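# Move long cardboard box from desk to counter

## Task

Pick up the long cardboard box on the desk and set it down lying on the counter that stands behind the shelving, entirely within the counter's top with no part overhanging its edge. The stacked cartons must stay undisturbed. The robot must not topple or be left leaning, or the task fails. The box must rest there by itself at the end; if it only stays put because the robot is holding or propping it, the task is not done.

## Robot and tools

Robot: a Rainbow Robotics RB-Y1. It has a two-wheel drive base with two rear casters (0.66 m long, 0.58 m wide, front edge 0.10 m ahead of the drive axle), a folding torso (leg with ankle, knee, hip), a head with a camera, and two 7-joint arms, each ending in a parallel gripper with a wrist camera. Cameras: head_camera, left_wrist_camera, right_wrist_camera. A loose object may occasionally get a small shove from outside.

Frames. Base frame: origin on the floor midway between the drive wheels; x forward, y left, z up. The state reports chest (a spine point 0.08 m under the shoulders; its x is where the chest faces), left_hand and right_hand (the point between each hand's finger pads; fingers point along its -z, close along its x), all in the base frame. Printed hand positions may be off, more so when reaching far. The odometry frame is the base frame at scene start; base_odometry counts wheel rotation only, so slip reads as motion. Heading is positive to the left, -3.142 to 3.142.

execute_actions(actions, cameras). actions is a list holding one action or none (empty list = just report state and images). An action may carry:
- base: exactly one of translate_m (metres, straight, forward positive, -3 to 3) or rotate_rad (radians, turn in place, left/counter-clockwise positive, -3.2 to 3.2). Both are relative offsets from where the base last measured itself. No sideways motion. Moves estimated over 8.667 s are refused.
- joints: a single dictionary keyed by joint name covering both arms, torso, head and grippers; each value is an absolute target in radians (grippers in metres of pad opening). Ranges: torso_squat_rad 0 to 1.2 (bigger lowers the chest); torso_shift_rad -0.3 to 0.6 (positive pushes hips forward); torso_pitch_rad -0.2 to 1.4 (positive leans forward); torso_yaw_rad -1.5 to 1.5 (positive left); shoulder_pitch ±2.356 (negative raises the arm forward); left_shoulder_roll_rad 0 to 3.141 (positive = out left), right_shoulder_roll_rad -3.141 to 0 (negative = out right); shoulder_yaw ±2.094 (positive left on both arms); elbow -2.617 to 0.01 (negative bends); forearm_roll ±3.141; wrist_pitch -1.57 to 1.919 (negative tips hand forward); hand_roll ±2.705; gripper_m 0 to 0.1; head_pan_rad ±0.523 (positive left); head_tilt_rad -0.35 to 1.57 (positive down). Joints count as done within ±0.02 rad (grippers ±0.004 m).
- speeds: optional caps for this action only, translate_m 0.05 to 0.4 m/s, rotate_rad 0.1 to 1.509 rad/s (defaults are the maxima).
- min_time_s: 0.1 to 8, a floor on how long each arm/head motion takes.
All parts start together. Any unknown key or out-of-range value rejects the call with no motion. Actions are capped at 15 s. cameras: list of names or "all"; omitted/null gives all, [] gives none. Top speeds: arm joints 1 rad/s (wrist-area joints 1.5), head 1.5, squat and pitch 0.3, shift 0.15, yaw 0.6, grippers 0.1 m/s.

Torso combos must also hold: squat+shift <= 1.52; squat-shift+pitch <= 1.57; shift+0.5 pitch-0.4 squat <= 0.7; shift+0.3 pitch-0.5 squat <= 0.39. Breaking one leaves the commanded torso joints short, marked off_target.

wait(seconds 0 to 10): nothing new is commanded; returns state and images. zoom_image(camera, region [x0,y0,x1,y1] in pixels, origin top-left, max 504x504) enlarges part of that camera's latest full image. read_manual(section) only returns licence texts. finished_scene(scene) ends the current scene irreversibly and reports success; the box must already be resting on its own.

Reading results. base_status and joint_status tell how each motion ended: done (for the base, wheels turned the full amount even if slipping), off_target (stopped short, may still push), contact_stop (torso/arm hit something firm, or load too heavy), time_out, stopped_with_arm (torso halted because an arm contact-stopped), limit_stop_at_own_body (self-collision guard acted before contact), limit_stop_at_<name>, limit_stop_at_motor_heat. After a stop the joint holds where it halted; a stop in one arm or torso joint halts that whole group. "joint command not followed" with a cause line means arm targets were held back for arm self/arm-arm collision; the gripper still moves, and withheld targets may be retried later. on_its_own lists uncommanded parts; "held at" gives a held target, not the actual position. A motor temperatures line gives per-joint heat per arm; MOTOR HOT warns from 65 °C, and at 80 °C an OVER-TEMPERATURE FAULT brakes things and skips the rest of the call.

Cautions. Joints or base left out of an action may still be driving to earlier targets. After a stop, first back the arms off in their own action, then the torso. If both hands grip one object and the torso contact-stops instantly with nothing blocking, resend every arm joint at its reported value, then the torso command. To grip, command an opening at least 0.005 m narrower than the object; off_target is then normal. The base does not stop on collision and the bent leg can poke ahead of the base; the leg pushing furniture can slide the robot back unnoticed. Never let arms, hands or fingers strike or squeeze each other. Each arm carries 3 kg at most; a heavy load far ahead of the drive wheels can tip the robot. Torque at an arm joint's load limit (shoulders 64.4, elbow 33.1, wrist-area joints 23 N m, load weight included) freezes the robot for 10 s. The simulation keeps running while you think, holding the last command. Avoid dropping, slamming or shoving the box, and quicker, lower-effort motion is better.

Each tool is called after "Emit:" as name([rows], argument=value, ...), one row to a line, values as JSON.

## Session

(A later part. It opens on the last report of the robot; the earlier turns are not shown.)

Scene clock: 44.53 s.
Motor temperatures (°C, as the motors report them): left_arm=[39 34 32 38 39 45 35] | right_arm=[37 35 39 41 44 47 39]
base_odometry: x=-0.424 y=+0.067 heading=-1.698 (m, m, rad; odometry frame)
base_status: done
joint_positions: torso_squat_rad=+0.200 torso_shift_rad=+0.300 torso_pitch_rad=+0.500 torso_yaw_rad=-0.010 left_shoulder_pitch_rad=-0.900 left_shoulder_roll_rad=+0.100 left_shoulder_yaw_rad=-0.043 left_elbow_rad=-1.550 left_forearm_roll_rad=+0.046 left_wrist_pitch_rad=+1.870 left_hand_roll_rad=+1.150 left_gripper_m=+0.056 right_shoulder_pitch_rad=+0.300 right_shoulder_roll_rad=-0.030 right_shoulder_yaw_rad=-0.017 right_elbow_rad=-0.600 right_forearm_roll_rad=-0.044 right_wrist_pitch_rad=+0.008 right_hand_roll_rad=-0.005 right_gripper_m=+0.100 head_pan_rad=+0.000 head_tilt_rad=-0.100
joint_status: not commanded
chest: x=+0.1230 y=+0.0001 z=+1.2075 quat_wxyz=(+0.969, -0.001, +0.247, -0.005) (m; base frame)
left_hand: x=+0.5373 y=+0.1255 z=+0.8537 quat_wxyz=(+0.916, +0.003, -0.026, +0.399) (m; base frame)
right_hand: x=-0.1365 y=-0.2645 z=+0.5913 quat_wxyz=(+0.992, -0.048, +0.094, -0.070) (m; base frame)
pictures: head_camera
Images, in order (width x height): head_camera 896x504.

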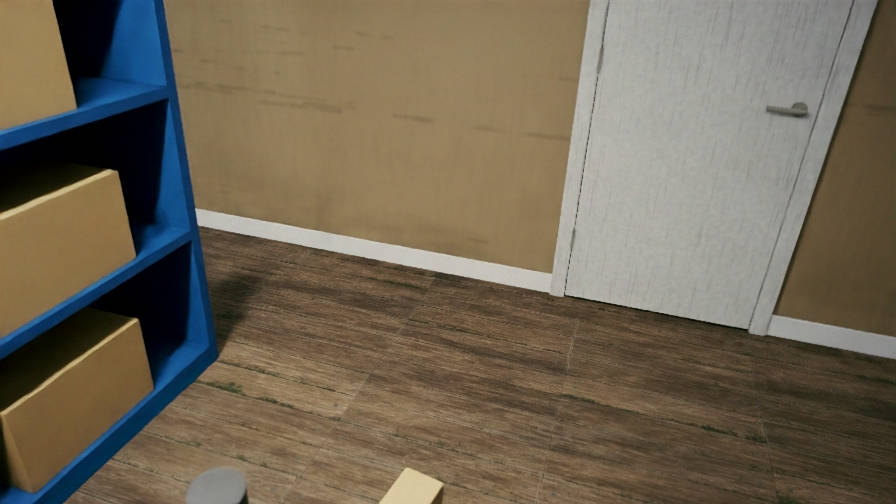

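Emit:
execute_actions([
  {"base":{"translate_m":1.7}},
], cameras=["head_camera"])

Emit:
execute_actions([
  {"base":{"rotate_rad":0.6},"speeds":{"rotate_rad":0.6}},
], cameras=["head_camera"])

Scene clock: 50.87 s.
Motor temperatures (°C, as the motors report them): left_arm=[39 34 32 38 39 45 35] | right_arm=[37 35 39 41 44 47 39]
base_odometry: x=-0.640 y=-1.619 heading=-1.698 (m, m, rad; odometry frame)
base_status: done
joint_positions: torso_squat_rad=+0.200 torso_shift_rad=+0.300 torso_pitch_rad=+0.500 torso_yaw_rad=-0.010 left_shoulder_pitch_rad=-0.900 left_shoulder_roll_rad=+0.100 left_shoulder_yaw_rad=-0.043 left_elbow_rad=-1.550 left_forearm_roll_rad=+0.046 left_wrist_pitch_rad=+1.870 left_hand_roll_rad=+1.150 left_gripper_m=+0.056 right_shoulder_pitch_rad=+0.300 right_shoulder_roll_rad=-0.030 right_shoulder_yaw_rad=-0.017 right_elbow_rad=-0.600 right_forearm_roll_rad=-0.044 right_wrist_pitch_rad=+0.008 right_hand_roll_rad=-0.005 right_gripper_m=+0.100 head_pan_rad=+0.000 head_tilt_rad=-0.100
joint_status: not commanded
chest: x=+0.1230 y=+0.0001 z=+1.2075 quat_wxyz=(+0.969, -0.001, +0.247, -0.005) (m; base frame)
left_hand: x=+0.5374 y=+0.1254 z=+0.8537 quat_wxyz=(+0.916, +0.003, -0.026, +0.399) (m; base frame)
right_hand: x=-0.1365 y=-0.2645 z=+0.5913 quat_wxyz=(+0.992, -0.048, +0.094, -0.070) (m; base frame)
pictures: head_camera
Images, in order (width x height): head_camera 896x504.

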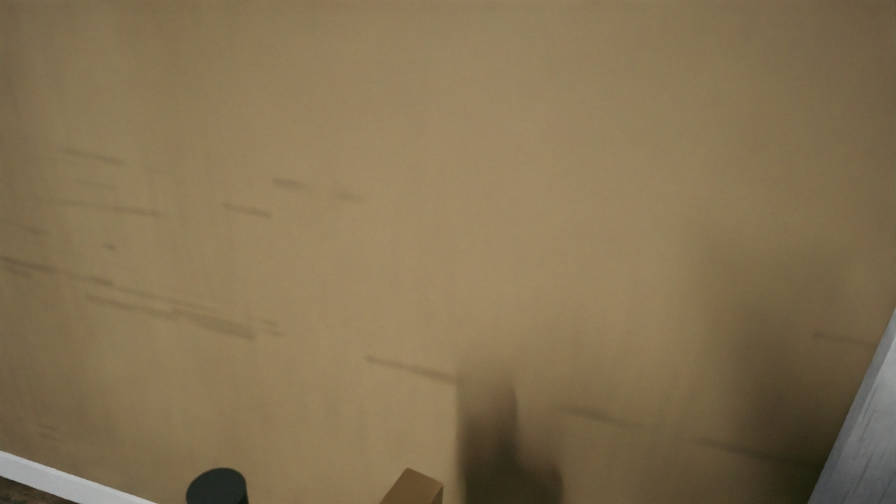

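Scene clock: 53.40 s.
Motor temperatures (°C, as the motors report them): left_arm=[39 34 32 38 39 45 35] | right_arm=[37 35 39 41 44 47 39]
base_odometry: x=-0.640 y=-1.619 heading=-1.099 (m, m, rad; odometry frame)
base_status: done
joint_positions: torso_squat_rad=+0.200 torso_shift_rad=+0.300 torso_pitch_rad=+0.500 torso_yaw_rad=-0.010 left_shoulder_pitch_rad=-0.900 left_shoulder_roll_rad=+0.100 left_shoulder_yaw_rad=-0.043 left_elbow_rad=-1.550 left_forearm_roll_rad=+0.046 left_wrist_pitch_rad=+1.870 left_hand_roll_rad=+1.150 left_gripper_m=+0.056 right_shoulder_pitch_rad=+0.300 right_shoulder_roll_rad=-0.030 right_shoulder_yaw_rad=-0.017 right_elbow_rad=-0.600 right_forearm_roll_rad=-0.044 right_wrist_pitch_rad=+0.008 right_hand_roll_rad=-0.005 right_gripper_m=+0.100 head_pan_rad=+0.000 head_tilt_rad=-0.100
joint_status: not commanded
chest: x=+0.1230 y=+0.0002 z=+1.2075 quat_wxyz=(+0.969, -0.001, +0.247, -0.005) (m; base frame)
left_hand: x=+0.5373 y=+0.1254 z=+0.8537 quat_wxyz=(+0.916, +0.003, -0.026, +0.399) (m; base frame)
right_hand: x=-0.1365 y=-0.2645 z=+0.5913 quat_wxyz=(+0.992, -0.048, +0.094, -0.070) (m; base frame)
pictures: head_camera
Images, in order (width x height): head_camera 896x504.

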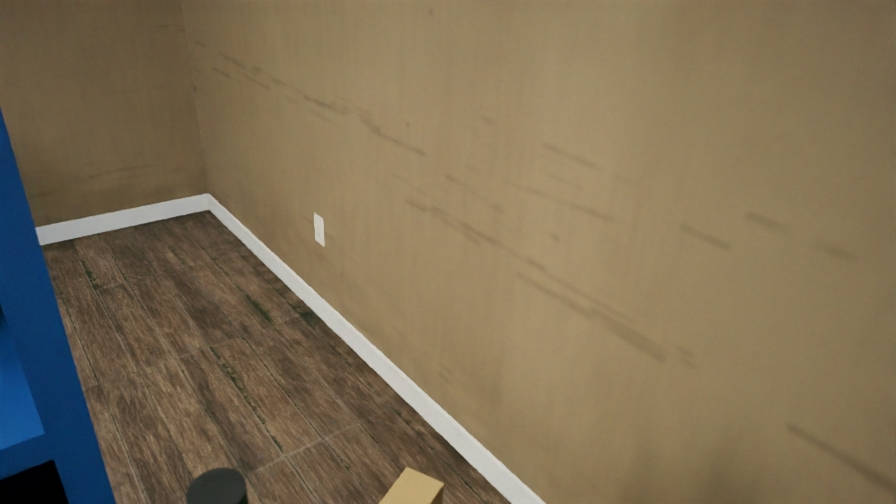

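Emit:
execute_actions([
  {"base":{"rotate_rad":0.5},"speeds":{"rotate_rad":0.6},"joints":{"head_tilt_rad":0.15}},
], cameras=["head_camera"])

Scene clock: 55.80 s.
Motor temperatures (°C, as the motors report them): left_arm=[39 34 32 38 39 45 35] | right_arm=[37 35 39 41 44 47 39]
base_odometry: x=-0.640 y=-1.619 heading=-0.599 (m, m, rad; odometry frame)
base_status: done
joint_positions: torso_squat_rad=+0.200 torso_shift_rad=+0.300 torso_pitch_rad=+0.500 torso_yaw_rad=-0.010 left_shoulder_pitch_rad=-0.900 left_shoulder_roll_rad=+0.100 left_shoulder_yaw_rad=-0.043 left_elbow_rad=-1.550 left_forearm_roll_rad=+0.046 left_wrist_pitch_rad=+1.870 left_hand_roll_rad=+1.150 left_gripper_m=+0.052 right_shoulder_pitch_rad=+0.300 right_shoulder_roll_rad=-0.030 right_shoulder_yaw_rad=-0.017 right_elbow_rad=-0.600 right_forearm_roll_rad=-0.044 right_wrist_pitch_rad=+0.008 right_hand_roll_rad=-0.005 right_gripper_m=+0.100 head_pan_rad=+0.000 head_tilt_rad=+0.150
joint_status: all done
on_its_own: left_gripper_m moved -0.005 toward your old target +0.020
chest: x=+0.1230 y=+0.0002 z=+1.2075 quat_wxyz=(+0.969, -0.001, +0.247, -0.005) (m; base frame)
left_hand: x=+0.5373 y=+0.1254 z=+0.8537 quat_wxyz=(+0.916, +0.003, -0.026, +0.399) (m; base frame)
right_hand: x=-0.1365 y=-0.2645 z=+0.5913 quat_wxyz=(+0.992, -0.048, +0.094, -0.070) (m; base frame)
pictures: head_camera
Images, in order (width x height): head_camera 896x504.

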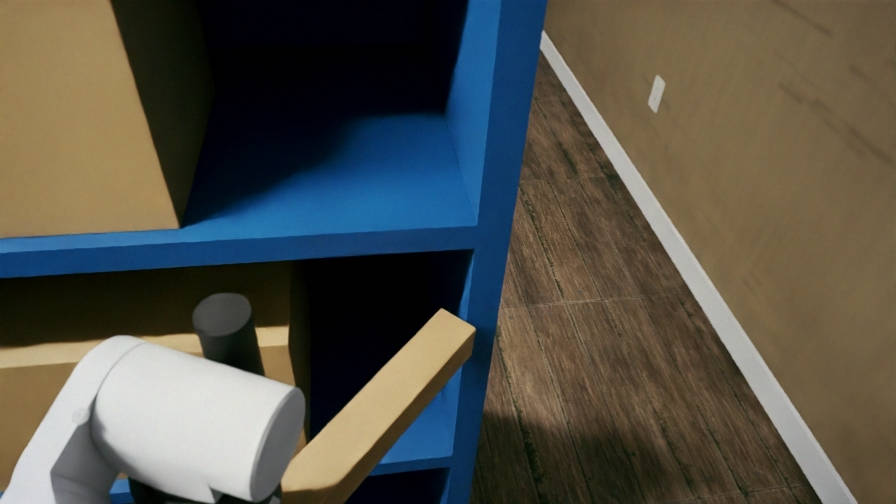

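Emit:
execute_actions([
  {"base":{"translate_m":-0.75}},
], cameras=[])

Emit:
execute_actions([
  {"base":{"rotate_rad":-0.6},"speeds":{"rotate_rad":0.6},"joints":{"torso_yaw_rad":0.4,"head_pan_rad":-0.4}},
], cameras=[])

Emit:
execute_actions([
  {"base":{"translate_m":0.8}},
], cameras=["head_camera"])

Emit:
execute_actions([
  {"base":{"rotate_rad":0.6},"speeds":{"rotate_rad":0.4},"joints":{"torso_yaw_rad":0.2,"head_pan_rad":-0.2}},
], cameras=["head_camera","left_wrist_camera"])

Scene clock: 59.70 s.
Motor temperatures (°C, as the motors report them): left_arm=[39 34 32 38 39 45 35] | right_arm=[37 35 39 41 44 47 39]
base_odometry: x=-1.259 y=-1.196 heading=-0.599 (m, m, rad; odometry frame)
base_status: done
joint_positions: torso_squat_rad=+0.200 torso_shift_rad=+0.300 torso_pitch_rad=+0.500 torso_yaw_rad=-0.010 left_shoulder_pitch_rad=-0.900 left_shoulder_roll_rad=+0.100 left_shoulder_yaw_rad=-0.043 left_elbow_rad=-1.550 left_forearm_roll_rad=+0.046 left_wrist_pitch_rad=+1.870 left_hand_roll_rad=+1.150 left_gripper_m=+0.052 right_shoulder_pitch_rad=+0.300 right_shoulder_roll_rad=-0.030 right_shoulder_yaw_rad=-0.017 right_elbow_rad=-0.600 right_forearm_roll_rad=-0.044 right_wrist_pitch_rad=+0.008 right_hand_roll_rad=-0.005 right_gripper_m=+0.100 head_pan_rad=+0.000 head_tilt_rad=+0.150
joint_status: not commanded
chest: x=+0.1230 y=+0.0002 z=+1.2075 quat_wxyz=(+0.969, -0.001, +0.247, -0.005) (m; base frame)
left_hand: x=+0.5373 y=+0.1255 z=+0.8537 quat_wxyz=(+0.916, +0.003, -0.026, +0.399) (m; base frame)
right_hand: x=-0.1365 y=-0.2645 z=+0.5913 quat_wxyz=(+0.992, -0.048, +0.094, -0.070) (m; base frame)
pictures: none
No camera images: the call's "cameras" was empty. Leave "cameras" out to get every camera's image.

Scene clock: 62.23 s.
Motor temperatures (°C, as the motors report them): left_arm=[39 35 32 38 39 45 35] | right_arm=[37 35 39 41 44 47 39]
base_odometry: x=-1.259 y=-1.196 heading=-1.199 (m, m, rad; odometry frame)
base_status: done
joint_positions: torso_squat_rad=+0.200 torso_shift_rad=+0.300 torso_pitch_rad=+0.500 torso_yaw_rad=+0.400 left_shoulder_pitch_rad=-0.900 left_shoulder_roll_rad=+0.100 left_shoulder_yaw_rad=-0.043 left_elbow_rad=-1.550 left_forearm_roll_rad=+0.046 left_wrist_pitch_rad=+1.870 left_hand_roll_rad=+1.150 left_gripper_m=+0.052 right_shoulder_pitch_rad=+0.300 right_shoulder_roll_rad=-0.030 right_shoulder_yaw_rad=-0.017 right_elbow_rad=-0.600 right_forearm_roll_rad=-0.044 right_wrist_pitch_rad=+0.008 right_hand_roll_rad=-0.005 right_gripper_m=+0.100 head_pan_rad=-0.400 head_tilt_rad=+0.150
joint_status: all done
chest: x=+0.1230 y=+0.0002 z=+1.2075 quat_wxyz=(+0.950, +0.049, +0.242, +0.192) (m; base frame)
left_hand: x=+0.4546 y=+0.3277 z=+0.8988 quat_wxyz=(+0.826, +0.097, -0.064, +0.552) (m; base frame)
right_hand: x=-0.0488 y=-0.2156 z=+0.5434 quat_wxyz=(+0.988, +0.033, +0.091, +0.118) (m; base frame)
pictures: none
No camera images: the call's "cameras" was empty. Leave "cameras" out to get every camera's image.

Scene clock: 65.80 s.
Motor temperatures (°C, as the motors report them): left_arm=[39 35 32 38 39 45 35] | right_arm=[37 35 39 41 44 47 39]
base_odometry: x=-0.969 y=-1.941 heading=-1.198 (m, m, rad; odometry frame)
base_status: done
joint_positions: torso_squat_rad=+0.200 torso_shift_rad=+0.300 torso_pitch_rad=+0.500 torso_yaw_rad=+0.400 left_shoulder_pitch_rad=-0.900 left_shoulder_roll_rad=+0.100 left_shoulder_yaw_rad=-0.043 left_elbow_rad=-1.550 left_forearm_roll_rad=+0.046 left_wrist_pitch_rad=+1.870 left_hand_roll_rad=+1.150 left_gripper_m=+0.052 right_shoulder_pitch_rad=+0.300 right_shoulder_roll_rad=-0.030 right_shoulder_yaw_rad=-0.017 right_elbow_rad=-0.600 right_forearm_roll_rad=-0.044 right_wrist_pitch_rad=+0.008 right_hand_roll_rad=-0.005 right_gripper_m=+0.100 head_pan_rad=-0.400 head_tilt_rad=+0.150
joint_status: not commanded
chest: x=+0.1230 y=+0.0002 z=+1.2075 quat_wxyz=(+0.950, +0.049, +0.242, +0.192) (m; base frame)
left_hand: x=+0.4547 y=+0.3277 z=+0.8988 quat_wxyz=(+0.826, +0.097, -0.064, +0.552) (m; base frame)
right_hand: x=-0.0488 y=-0.2156 z=+0.5434 quat_wxyz=(+0.988, +0.033, +0.091, +0.118) (m; base frame)
pictures: head_camera
Images, in order (width x height): head_camera 896x504.

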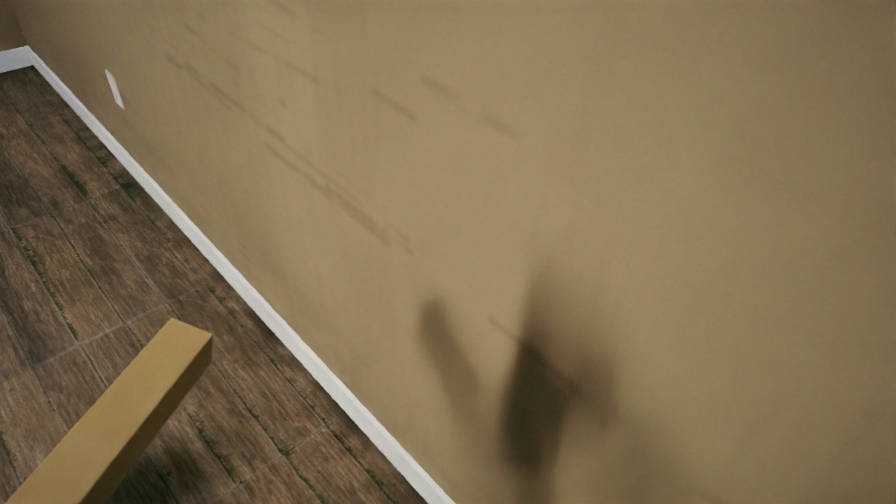

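Scene clock: 68.43 s.
Motor temperatures (°C, as the motors report them): left_arm=[39 35 32 38 39 45 35] | right_arm=[37 35 39 41 44 47 39]
base_odometry: x=-0.969 y=-1.941 heading=-0.599 (m, m, rad; odometry frame)
base_status: done
joint_positions: torso_squat_rad=+0.200 torso_shift_rad=+0.300 torso_pitch_rad=+0.500 torso_yaw_rad=+0.200 left_shoulder_pitch_rad=-0.900 left_shoulder_roll_rad=+0.100 left_shoulder_yaw_rad=-0.043 left_elbow_rad=-1.550 left_forearm_roll_rad=+0.046 left_wrist_pitch_rad=+1.870 left_hand_roll_rad=+1.150 left_gripper_m=+0.052 right_shoulder_pitch_rad=+0.300 right_shoulder_roll_rad=-0.030 right_shoulder_yaw_rad=-0.017 right_elbow_rad=-0.600 right_forearm_roll_rad=-0.044 right_wrist_pitch_rad=+0.008 right_hand_roll_rad=-0.005 right_gripper_m=+0.100 head_pan_rad=-0.200 head_tilt_rad=+0.150
joint_status: all done
chest: x=+0.1230 y=+0.0002 z=+1.2075 quat_wxyz=(+0.964, +0.025, +0.246, +0.097) (m; base frame)
left_hand: x=+0.5041 y=+0.2338 z=+0.8718 quat_wxyz=(+0.875, +0.051, -0.045, +0.480) (m; base frame)
right_hand: x=-0.0894 y=-0.2445 z=+0.5656 quat_wxyz=(+0.995, -0.007, +0.093, +0.026) (m; base frame)
pictures: head_camera, left_wrist_camera
Images, in order (width x height): head_camera 896x504, left_wrist_camera 644x364.

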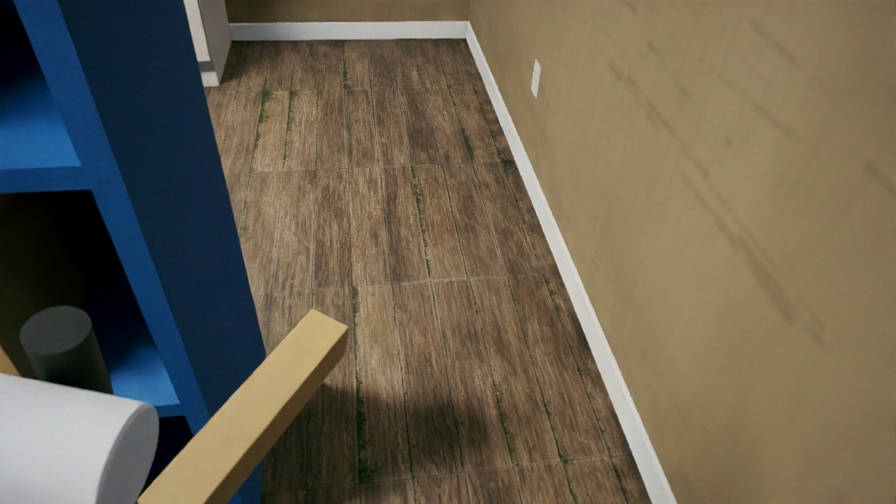

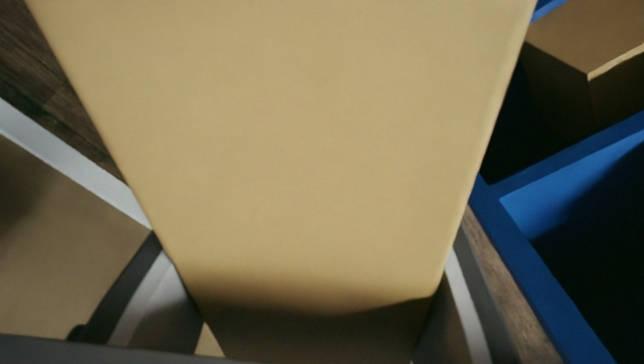

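Emit:
execute_actions([
  {"joints":{"torso_yaw_rad":-0.02,"left_hand_roll_rad":1.65,"head_pan_rad":0,"head_tilt_rad":0.3},"min_time_s":1.5},
], cameras=["head_camera"])

Scene clock: 70.40 s.
Motor temperatures (°C, as the motors report them): left_arm=[39 35 32 38 39 45 35] | right_arm=[37 35 39 41 44 47 39]
base_odometry: x=-0.969 y=-1.941 heading=-0.599 (m, m, rad; odometry frame)
base_status: not commanded
joint_positions: torso_squat_rad=+0.200 torso_shift_rad=+0.300 torso_pitch_rad=+0.500 torso_yaw_rad=-0.020 left_shoulder_pitch_rad=-0.900 left_shoulder_roll_rad=+0.100 left_shoulder_yaw_rad=-0.043 left_elbow_rad=-1.550 left_forearm_roll_rad=+0.046 left_wrist_pitch_rad=+1.870 left_hand_roll_rad=+1.650 left_gripper_m=+0.052 right_shoulder_pitch_rad=+0.300 right_shoulder_roll_rad=-0.030 right_shoulder_yaw_rad=-0.017 right_elbow_rad=-0.600 right_forearm_roll_rad=-0.044 right_wrist_pitch_rad=+0.008 right_hand_roll_rad=-0.005 right_gripper_m=+0.100 head_pan_rad=+0.000 head_tilt_rad=+0.300
joint_status: all done
chest: x=+0.1230 y=+0.0002 z=+1.2075 quat_wxyz=(+0.969, -0.002, +0.247, -0.010) (m; base frame)
left_hand: x=+0.5384 y=+0.1201 z=+0.8531 quat_wxyz=(+0.792, -0.006, -0.024, +0.610) (m; base frame)
right_hand: x=-0.1388 y=-0.2651 z=+0.5926 quat_wxyz=(+0.991, -0.050, +0.094, -0.075) (m; base frame)
pictures: head_camera
Images, in order (width x height): head_camera 896x504.

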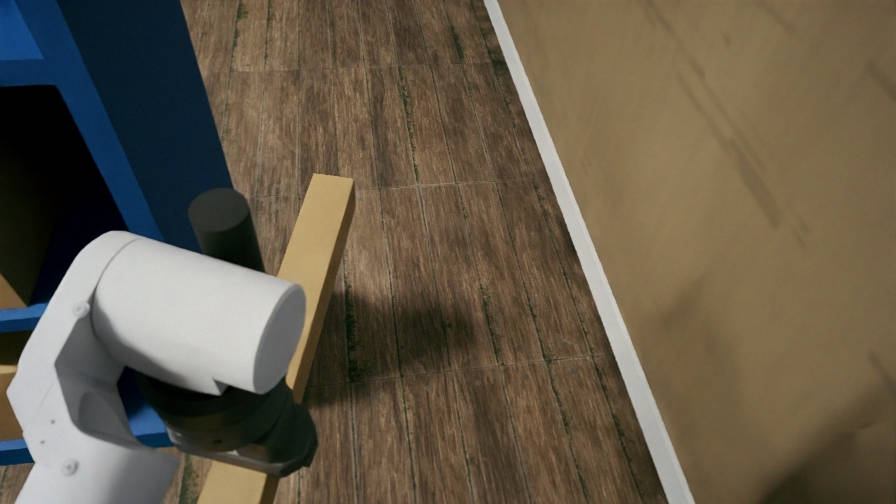

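Emit:
execute_actions([
  {"base":{"translate_m":0.6},"speeds":{"translate_m":0.25}},
])

Scene clock: 73.87 s.
Motor temperatures (°C, as the motors report them): left_arm=[39 35 32 38 39 45 35] | right_arm=[37 35 39 41 44 47 39]
base_odometry: x=-0.473 y=-2.279 heading=-0.599 (m, m, rad; odometry frame)
base_status: done
joint_positions: torso_squat_rad=+0.200 torso_shift_rad=+0.300 torso_pitch_rad=+0.500 torso_yaw_rad=-0.020 left_shoulder_pitch_rad=-0.900 left_shoulder_roll_rad=+0.100 left_shoulder_yaw_rad=-0.043 left_elbow_rad=-1.550 left_forearm_roll_rad=+0.046 left_wrist_pitch_rad=+1.870 left_hand_roll_rad=+1.650 left_gripper_m=+0.052 right_shoulder_pitch_rad=+0.300 right_shoulder_roll_rad=-0.030 right_shoulder_yaw_rad=-0.017 right_elbow_rad=-0.600 right_forearm_roll_rad=-0.044 right_wrist_pitch_rad=+0.008 right_hand_roll_rad=-0.005 right_gripper_m=+0.100 head_pan_rad=+0.000 head_tilt_rad=+0.300
joint_status: not commanded
chest: x=+0.1231 y=+0.0002 z=+1.2075 quat_wxyz=(+0.969, -0.002, +0.247, -0.010) (m; base frame)
left_hand: x=+0.5384 y=+0.1201 z=+0.8531 quat_wxyz=(+0.792, -0.006, -0.024, +0.610) (m; base frame)
right_hand: x=-0.1388 y=-0.2651 z=+0.5926 quat_wxyz=(+0.991, -0.050, +0.094, -0.075) (m; base frame)
pictures: head_camera, left_wrist_camera, right_wrist_camera
Images, in order (width x height): head_camera 896x504, left_wrist_camera 644x364, right_wrist_camera 644x364.

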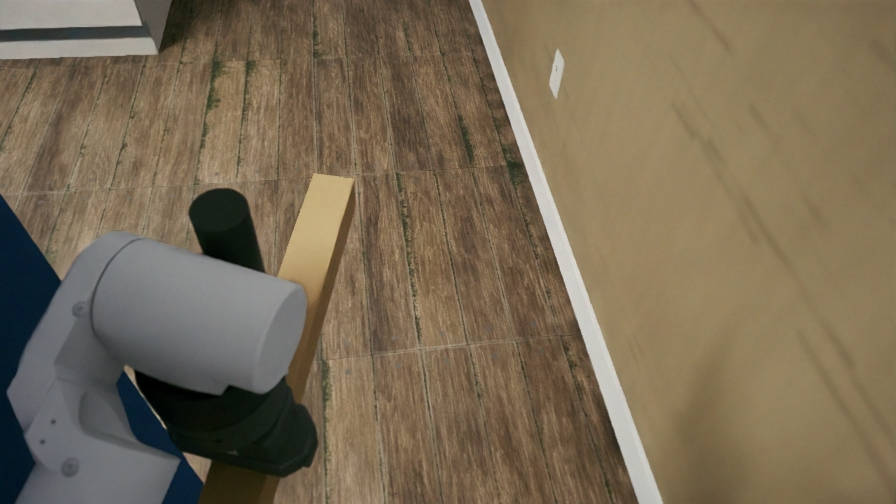

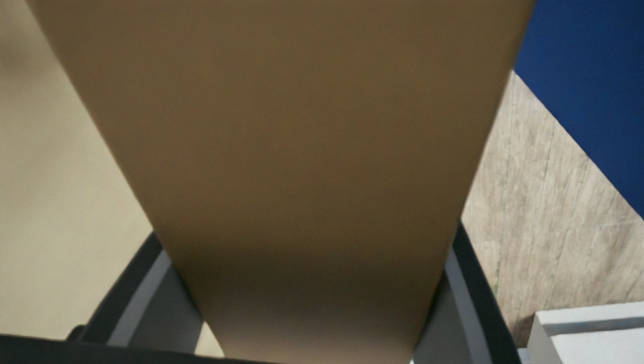

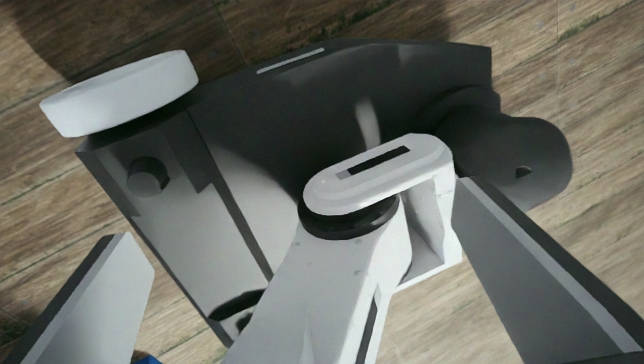

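Emit:
execute_actions([
  {"base":{"translate_m":0.6},"speeds":{"translate_m":0.25},"joints":{"head_tilt_rad":0.05,"head_pan_rad":0.5}},
])

Scene clock: 77.27 s.
Motor temperatures (°C, as the motors report them): left_arm=[39 35 32 38 39 45 35] | right_arm=[37 35 39 41 44 47 39]
base_odometry: x=+0.022 y=-2.617 heading=-0.599 (m, m, rad; odometry frame)
base_status: done
joint_positions: torso_squat_rad=+0.200 torso_shift_rad=+0.300 torso_pitch_rad=+0.500 torso_yaw_rad=-0.020 left_shoulder_pitch_rad=-0.900 left_shoulder_roll_rad=+0.100 left_shoulder_yaw_rad=-0.043 left_elbow_rad=-1.550 left_forearm_roll_rad=+0.046 left_wrist_pitch_rad=+1.870 left_hand_roll_rad=+1.650 left_gripper_m=+0.052 right_shoulder_pitch_rad=+0.300 right_shoulder_roll_rad=-0.030 right_shoulder_yaw_rad=-0.017 right_elbow_rad=-0.600 right_forearm_roll_rad=-0.044 right_wrist_pitch_rad=+0.008 right_hand_roll_rad=-0.005 right_gripper_m=+0.100 head_pan_rad=+0.500 head_tilt_rad=+0.050
joint_status: all done
chest: x=+0.1231 y=+0.0002 z=+1.2075 quat_wxyz=(+0.969, -0.002, +0.247, -0.010) (m; base frame)
left_hand: x=+0.5384 y=+0.1201 z=+0.8531 quat_wxyz=(+0.792, -0.006, -0.024, +0.610) (m; base frame)
right_hand: x=-0.1388 y=-0.2651 z=+0.5926 quat_wxyz=(+0.991, -0.050, +0.094, -0.075) (m; base frame)
pictures: head_camera, left_wrist_camera, right_wrist_camera
Images, in order (width x height): head_camera 896x504, left_wrist_camera 644x364, right_wrist_camera 644x364.

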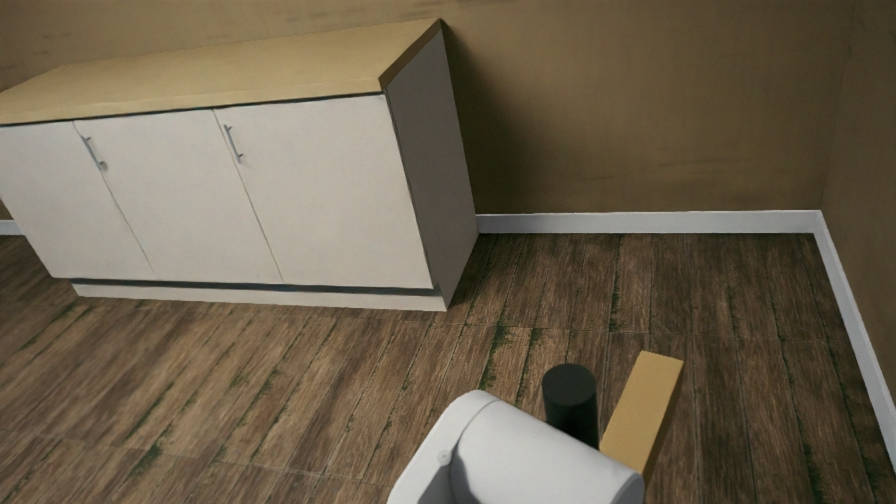

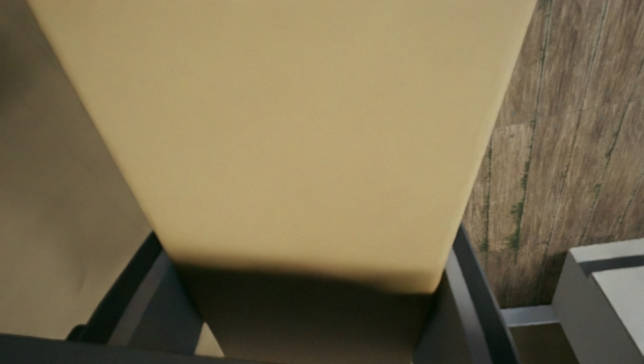

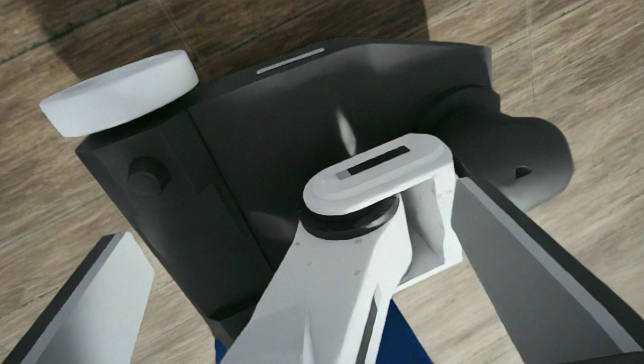

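Emit:
execute_actions([
  {"base":{"translate_m":0.75},"speeds":{"translate_m":0.25},"joints":{"torso_pitch_rad":0.2,"torso_squat_rad":0.1,"torso_shift_rad":0.3,"left_shoulder_pitch_rad":-1.15,"left_elbow_rad":-0.95,"left_wrist_pitch_rad":1.87,"head_tilt_rad":0.4},"min_time_s":3},
], cameras=["head_camera"])

Emit:
execute_actions([
  {"base":{"rotate_rad":1.0},"speeds":{"rotate_rad":0.5},"joints":{"head_pan_rad":-0.3}},
], cameras=["head_camera"])

Scene clock: 81.53 s.
Motor temperatures (°C, as the motors report them): left_arm=[39 35 32 38 39 45 35] | right_arm=[37 35 39 41 44 47 39]
base_odometry: x=+0.642 y=-3.040 heading=-0.599 (m, m, rad; odometry frame)
base_status: done
joint_positions: torso_squat_rad=+0.100 torso_shift_rad=+0.300 torso_pitch_rad=+0.200 torso_yaw_rad=-0.020 left_shoulder_pitch_rad=-1.150 left_shoulder_roll_rad=+0.100 left_shoulder_yaw_rad=-0.043 left_elbow_rad=-0.950 left_forearm_roll_rad=+0.046 left_wrist_pitch_rad=+1.870 left_hand_roll_rad=+1.650 left_gripper_m=+0.052 right_shoulder_pitch_rad=+0.300 right_shoulder_roll_rad=-0.030 right_shoulder_yaw_rad=-0.017 right_elbow_rad=-0.600 right_forearm_roll_rad=-0.044 right_wrist_pitch_rad=+0.008 right_hand_roll_rad=-0.005 right_gripper_m=+0.100 head_pan_rad=+0.500 head_tilt_rad=+0.400
joint_status: all done
chest: x=+0.0393 y=+0.0002 z=+1.2492 quat_wxyz=(+0.995, -0.001, +0.100, -0.010) (m; base frame)
left_hand: x=+0.5339 y=+0.1298 z=+0.9861 quat_wxyz=(+0.787, +0.065, -0.061, +0.610) (m; base frame)
right_hand: x=-0.0291 y=-0.2651 z=+0.5843 quat_wxyz=(+0.994, -0.038, -0.055, -0.081) (m; base frame)
pictures: head_camera
Images, in order (width x height): head_camera 896x504.

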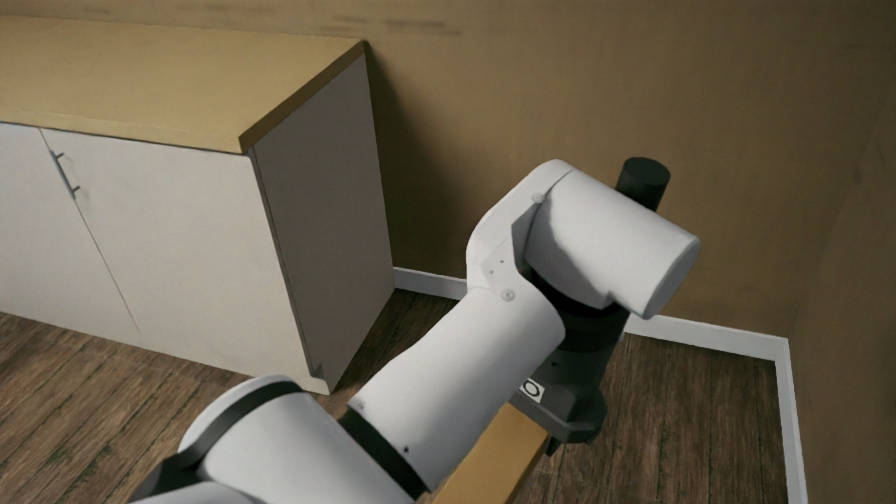

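Scene clock: 88.07 s.
Motor temperatures (°C, as the motors report them): left_arm=[39 35 32 38 39 45 35] | right_arm=[37 35 39 41 44 47 39]
base_odometry: x=+0.664 y=-3.034 heading=+0.311 (m, m, rad; odometry frame)
base_status: rotate_rad time_out (by the wheels' count: +0.910 of +1.000)
joint_positions: torso_squat_rad=+0.100 torso_shift_rad=+0.300 torso_pitch_rad=+0.200 torso_yaw_rad=-0.020 left_shoulder_pitch_rad=-1.150 left_shoulder_roll_rad=+0.100 left_shoulder_yaw_rad=-0.043 left_elbow_rad=-0.950 left_forearm_roll_rad=+0.046 left_wrist_pitch_rad=+1.870 left_hand_roll_rad=+1.650 left_gripper_m=+0.052 right_shoulder_pitch_rad=+0.300 right_shoulder_roll_rad=-0.030 right_shoulder_yaw_rad=-0.018 right_elbow_rad=-0.600 right_forearm_roll_rad=-0.044 right_wrist_pitch_rad=+0.008 right_hand_roll_rad=-0.005 right_gripper_m=+0.100 head_pan_rad=-0.300 head_tilt_rad=+0.400
joint_status: all done
chest: x=+0.0392 y=+0.0002 z=+1.2492 quat_wxyz=(+0.995, -0.001, +0.100, -0.010) (m; base frame)
left_hand: x=+0.5339 y=+0.1299 z=+0.9862 quat_wxyz=(+0.787, +0.065, -0.061, +0.610) (m; base frame)
right_hand: x=-0.0291 y=-0.2651 z=+0.5843 quat_wxyz=(+0.994, -0.038, -0.055, -0.081) (m; base frame)
pictures: head_camera
Images, in order (width x height): head_camera 896x504.

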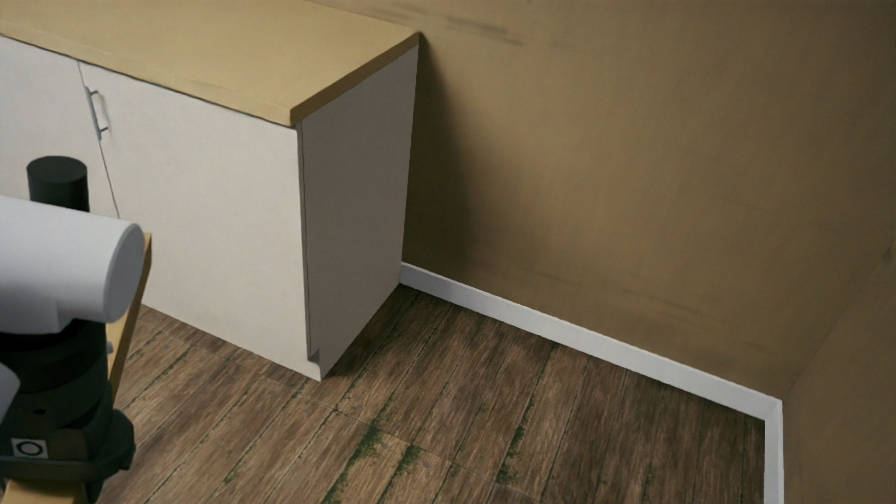

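Emit:
execute_actions([
  {"base":{"translate_m":0.5},"speeds":{"translate_m":0.2},"joints":{"head_pan_rad":0.0,"head_tilt_rad":0.5}},
])

Scene clock: 91.53 s.
Motor temperatures (°C, as the motors report them): left_arm=[39 35 32 38 39 45 35] | right_arm=[37 35 39 41 44 47 39]
base_odometry: x=+1.140 y=-2.881 heading=+0.311 (m, m, rad; odometry frame)
base_status: done
joint_positions: torso_squat_rad=+0.100 torso_shift_rad=+0.300 torso_pitch_rad=+0.200 torso_yaw_rad=-0.020 left_shoulder_pitch_rad=-1.150 left_shoulder_roll_rad=+0.100 left_shoulder_yaw_rad=-0.043 left_elbow_rad=-0.950 left_forearm_roll_rad=+0.046 left_wrist_pitch_rad=+1.870 left_hand_roll_rad=+1.650 left_gripper_m=+0.052 right_shoulder_pitch_rad=+0.300 right_shoulder_roll_rad=-0.030 right_shoulder_yaw_rad=-0.018 right_elbow_rad=-0.600 right_forearm_roll_rad=-0.044 right_wrist_pitch_rad=+0.008 right_hand_roll_rad=-0.005 right_gripper_m=+0.100 head_pan_rad=+0.000 head_tilt_rad=+0.500
joint_status: all done
chest: x=+0.0393 y=+0.0002 z=+1.2492 quat_wxyz=(+0.995, -0.001, +0.100, -0.010) (m; base frame)
left_hand: x=+0.5339 y=+0.1299 z=+0.9861 quat_wxyz=(+0.787, +0.065, -0.061, +0.610) (m; base frame)
right_hand: x=-0.0291 y=-0.2651 z=+0.5843 quat_wxyz=(+0.994, -0.038, -0.055, -0.081) (m; base frame)
pictures: head_camera, left_wrist_camera, right_wrist_camera
Images, in order (width x height): head_camera 896x504, left_wrist_camera 644x364, right_wrist_camera 644x364.

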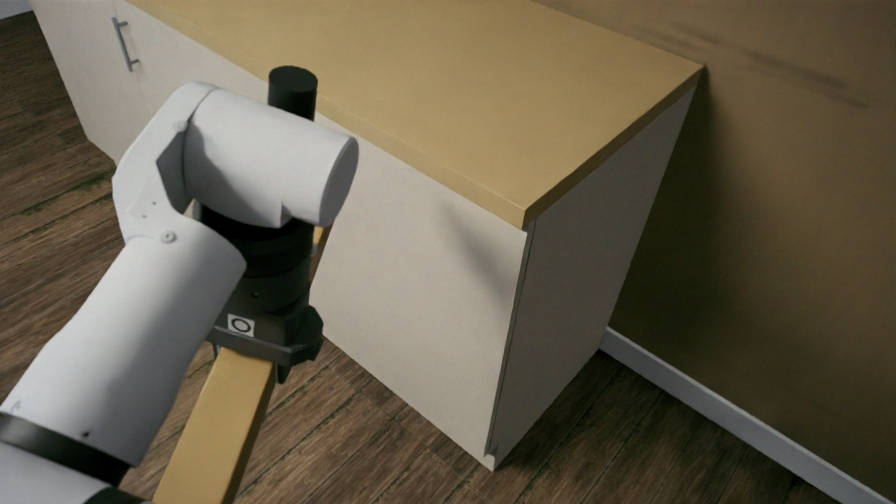

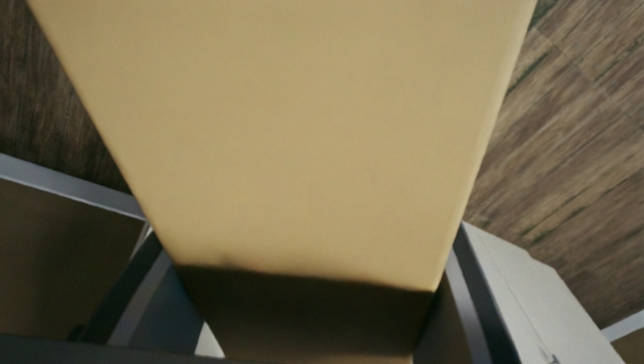

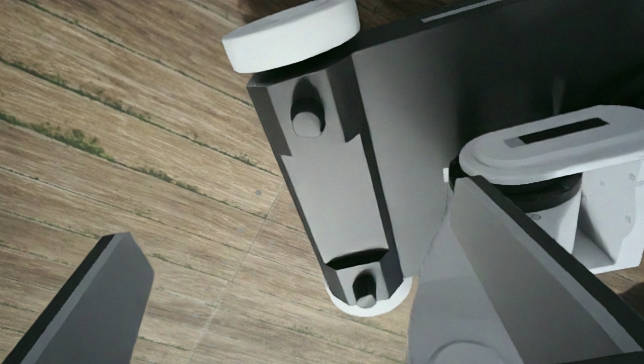

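Emit:
execute_actions([
  {"base":{"rotate_rad":0.7},"speeds":{"rotate_rad":0.5},"joints":{"head_tilt_rad":0.3}},
], cameras=["head_camera"])

Scene clock: 94.40 s.
Motor temperatures (°C, as the motors report them): left_arm=[39 35 32 38 39 45 35] | right_arm=[37 35 39 41 44 47 39]
base_odometry: x=+1.140 y=-2.881 heading=+1.011 (m, m, rad; odometry frame)
base_status: done
joint_positions: torso_squat_rad=+0.100 torso_shift_rad=+0.300 torso_pitch_rad=+0.200 torso_yaw_rad=-0.020 left_shoulder_pitch_rad=-1.150 left_shoulder_roll_rad=+0.100 left_shoulder_yaw_rad=-0.043 left_elbow_rad=-0.950 left_forearm_roll_rad=+0.046 left_wrist_pitch_rad=+1.870 left_hand_roll_rad=+1.650 left_gripper_m=+0.052 right_shoulder_pitch_rad=+0.300 right_shoulder_roll_rad=-0.030 right_shoulder_yaw_rad=-0.018 right_elbow_rad=-0.600 right_forearm_roll_rad=-0.044 right_wrist_pitch_rad=+0.008 right_hand_roll_rad=-0.005 right_gripper_m=+0.100 head_pan_rad=+0.000 head_tilt_rad=+0.300
joint_status: all done
chest: x=+0.0393 y=+0.0002 z=+1.2492 quat_wxyz=(+0.995, -0.001, +0.100, -0.010) (m; base frame)
left_hand: x=+0.5339 y=+0.1299 z=+0.9861 quat_wxyz=(+0.787, +0.065, -0.061, +0.610) (m; base frame)
right_hand: x=-0.0291 y=-0.2651 z=+0.5843 quat_wxyz=(+0.994, -0.038, -0.055, -0.081) (m; base frame)
pictures: head_camera
Images, in order (width x height): head_camera 896x504.

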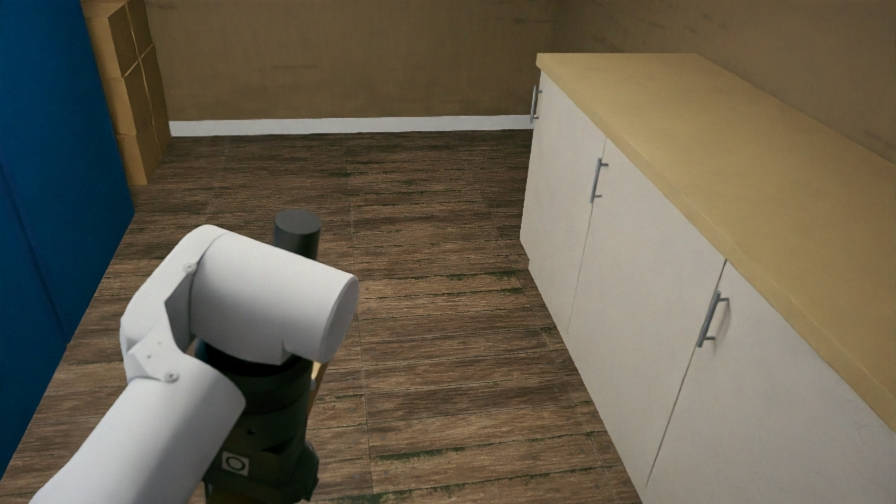

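Emit:
execute_actions([
  {"base":{"rotate_rad":0.08},"joints":{"left_hand_roll_rad":0.35},"min_time_s":2.5},
], cameras=[])

Emit:
execute_actions([
  {"base":{"translate_m":0.95},"speeds":{"translate_m":0.3},"joints":{"head_tilt_rad":0.6}},
], cameras=["head_camera"])

Emit:
execute_actions([
  {"base":{"rotate_rad":-1.6},"speeds":{"rotate_rad":0.4}},
])

Scene clock: 97.40 s.
Motor temperatures (°C, as the motors report them): left_arm=[39 35 32 38 39 45 35] | right_arm=[37 35 39 41 44 47 39]
base_odometry: x=+1.140 y=-2.881 heading=+1.090 (m, m, rad; odometry frame)
base_status: done
joint_positions: torso_squat_rad=+0.100 torso_shift_rad=+0.300 torso_pitch_rad=+0.200 torso_yaw_rad=-0.020 left_shoulder_pitch_rad=-1.150 left_shoulder_roll_rad=+0.100 left_shoulder_yaw_rad=-0.043 left_elbow_rad=-0.950 left_forearm_roll_rad=+0.046 left_wrist_pitch_rad=+1.870 left_hand_roll_rad=+0.350 left_gripper_m=+0.052 right_shoulder_pitch_rad=+0.300 right_shoulder_roll_rad=-0.030 right_shoulder_yaw_rad=-0.018 right_elbow_rad=-0.600 right_forearm_roll_rad=-0.044 right_wrist_pitch_rad=+0.008 right_hand_roll_rad=-0.005 right_gripper_m=+0.100 head_pan_rad=+0.000 head_tilt_rad=+0.300
joint_status: all done
chest: x=+0.0393 y=+0.0002 z=+1.2492 quat_wxyz=(+0.995, -0.001, +0.100, -0.010) (m; base frame)
left_hand: x=+0.5339 y=+0.1299 z=+0.9861 quat_wxyz=(+0.996, +0.089, -0.009, +0.009) (m; base frame)
right_hand: x=-0.0291 y=-0.2651 z=+0.5843 quat_wxyz=(+0.994, -0.038, -0.055, -0.081) (m; base frame)
pictures: none
No camera images: the call's "cameras" was empty. Leave "cameras" out to get every camera's image.

Scene clock: 101.80 s.
Motor temperatures (°C, as the motors report them): left_arm=[40 35 32 38 39 45 35] | right_arm=[37 35 39 41 44 47 39]
base_odometry: x=+1.579 y=-2.039 heading=+1.090 (m, m, rad; odometry frame)
base_status: done
joint_positions: torso_squat_rad=+0.100 torso_shift_rad=+0.300 torso_pitch_rad=+0.200 torso_yaw_rad=-0.020 left_shoulder_pitch_rad=-1.150 left_shoulder_roll_rad=+0.100 left_shoulder_yaw_rad=-0.043 left_elbow_rad=-0.950 left_forearm_roll_rad=+0.046 left_wrist_pitch_rad=+1.870 left_hand_roll_rad=+0.350 left_gripper_m=+0.052 right_shoulder_pitch_rad=+0.300 right_shoulder_roll_rad=-0.030 right_shoulder_yaw_rad=-0.018 right_elbow_rad=-0.600 right_forearm_roll_rad=-0.044 right_wrist_pitch_rad=+0.008 right_hand_roll_rad=-0.005 right_gripper_m=+0.100 head_pan_rad=+0.000 head_tilt_rad=+0.600
joint_status: all done
chest: x=+0.0393 y=+0.0002 z=+1.2492 quat_wxyz=(+0.995, -0.001, +0.100, -0.010) (m; base frame)
left_hand: x=+0.5339 y=+0.1299 z=+0.9861 quat_wxyz=(+0.996, +0.089, -0.009, +0.009) (m; base frame)
right_hand: x=-0.0291 y=-0.2651 z=+0.5843 quat_wxyz=(+0.994, -0.038, -0.055, -0.081) (m; base frame)
pictures: head_camera
Images, in order (width x height): head_camera 896x504.

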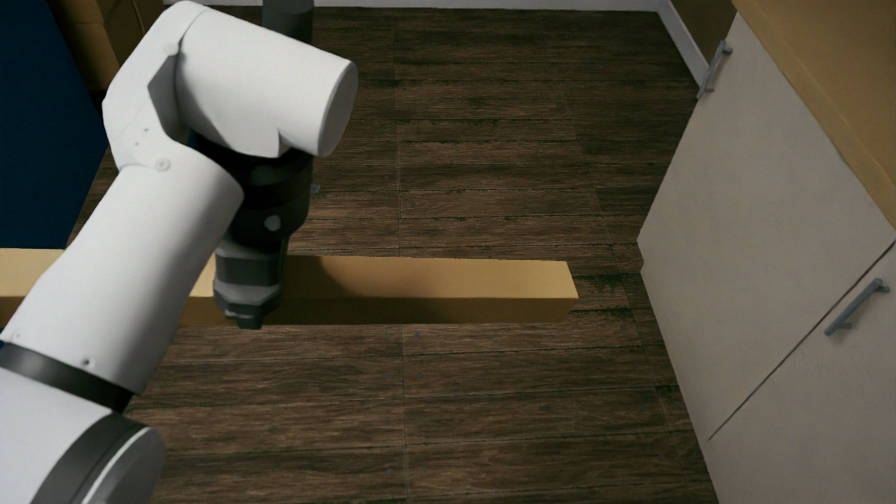

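Scene clock: 106.93 s.
Motor temperatures (°C, as the motors report them): left_arm=[40 35 32 38 39 45 35] | right_arm=[37 35 39 41 44 47 39]
base_odometry: x=+1.579 y=-2.039 heading=-0.509 (m, m, rad; odometry frame)
base_status: done
joint_positions: torso_squat_rad=+0.100 torso_shift_rad=+0.300 torso_pitch_rad=+0.200 torso_yaw_rad=-0.020 left_shoulder_pitch_rad=-1.150 left_shoulder_roll_rad=+0.100 left_shoulder_yaw_rad=-0.043 left_elbow_rad=-0.950 left_forearm_roll_rad=+0.046 left_wrist_pitch_rad=+1.870 left_hand_roll_rad=+0.350 left_gripper_m=+0.052 right_shoulder_pitch_rad=+0.300 right_shoulder_roll_rad=-0.030 right_shoulder_yaw_rad=-0.018 right_elbow_rad=-0.600 right_forearm_roll_rad=-0.044 right_wrist_pitch_rad=+0.008 right_hand_roll_rad=-0.005 right_gripper_m=+0.100 head_pan_rad=+0.000 head_tilt_rad=+0.600
joint_status: not commanded
chest: x=+0.0393 y=+0.0002 z=+1.2492 quat_wxyz=(+0.995, -0.001, +0.100, -0.010) (m; base frame)
left_hand: x=+0.5339 y=+0.1299 z=+0.9861 quat_wxyz=(+0.996, +0.089, -0.009, +0.009) (m; base frame)
right_hand: x=-0.0291 y=-0.2651 z=+0.5843 quat_wxyz=(+0.994, -0.038, -0.055, -0.081) (m; base frame)
pictures: head_camera, left_wrist_camera, right_wrist_camera
Images, in order (width x height): head_camera 896x504, left_wrist_camera 644x364, right_wrist_camera 644x364.

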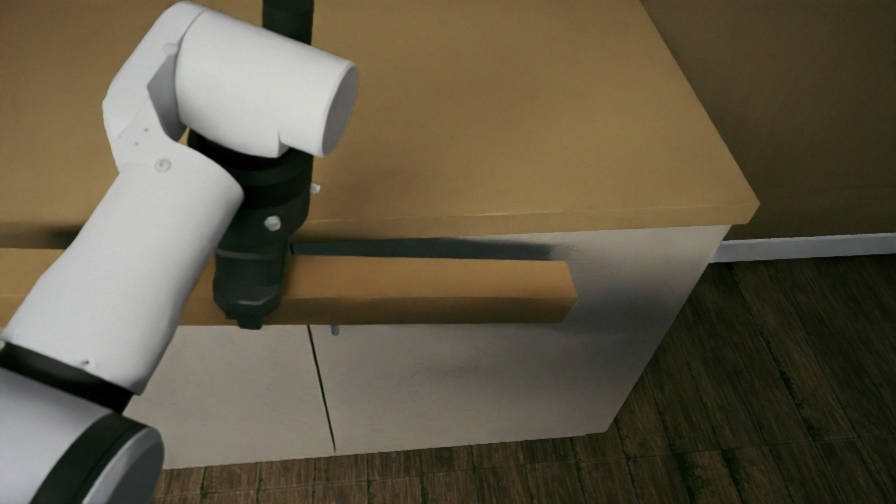

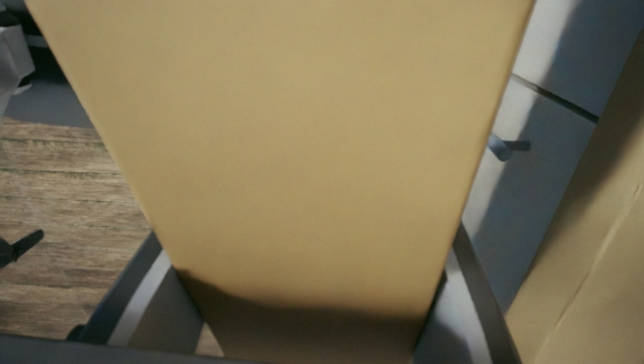

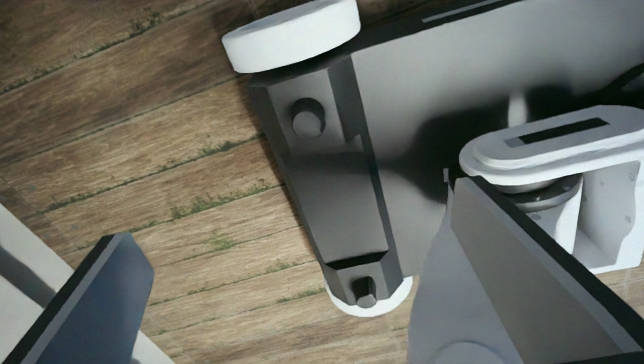

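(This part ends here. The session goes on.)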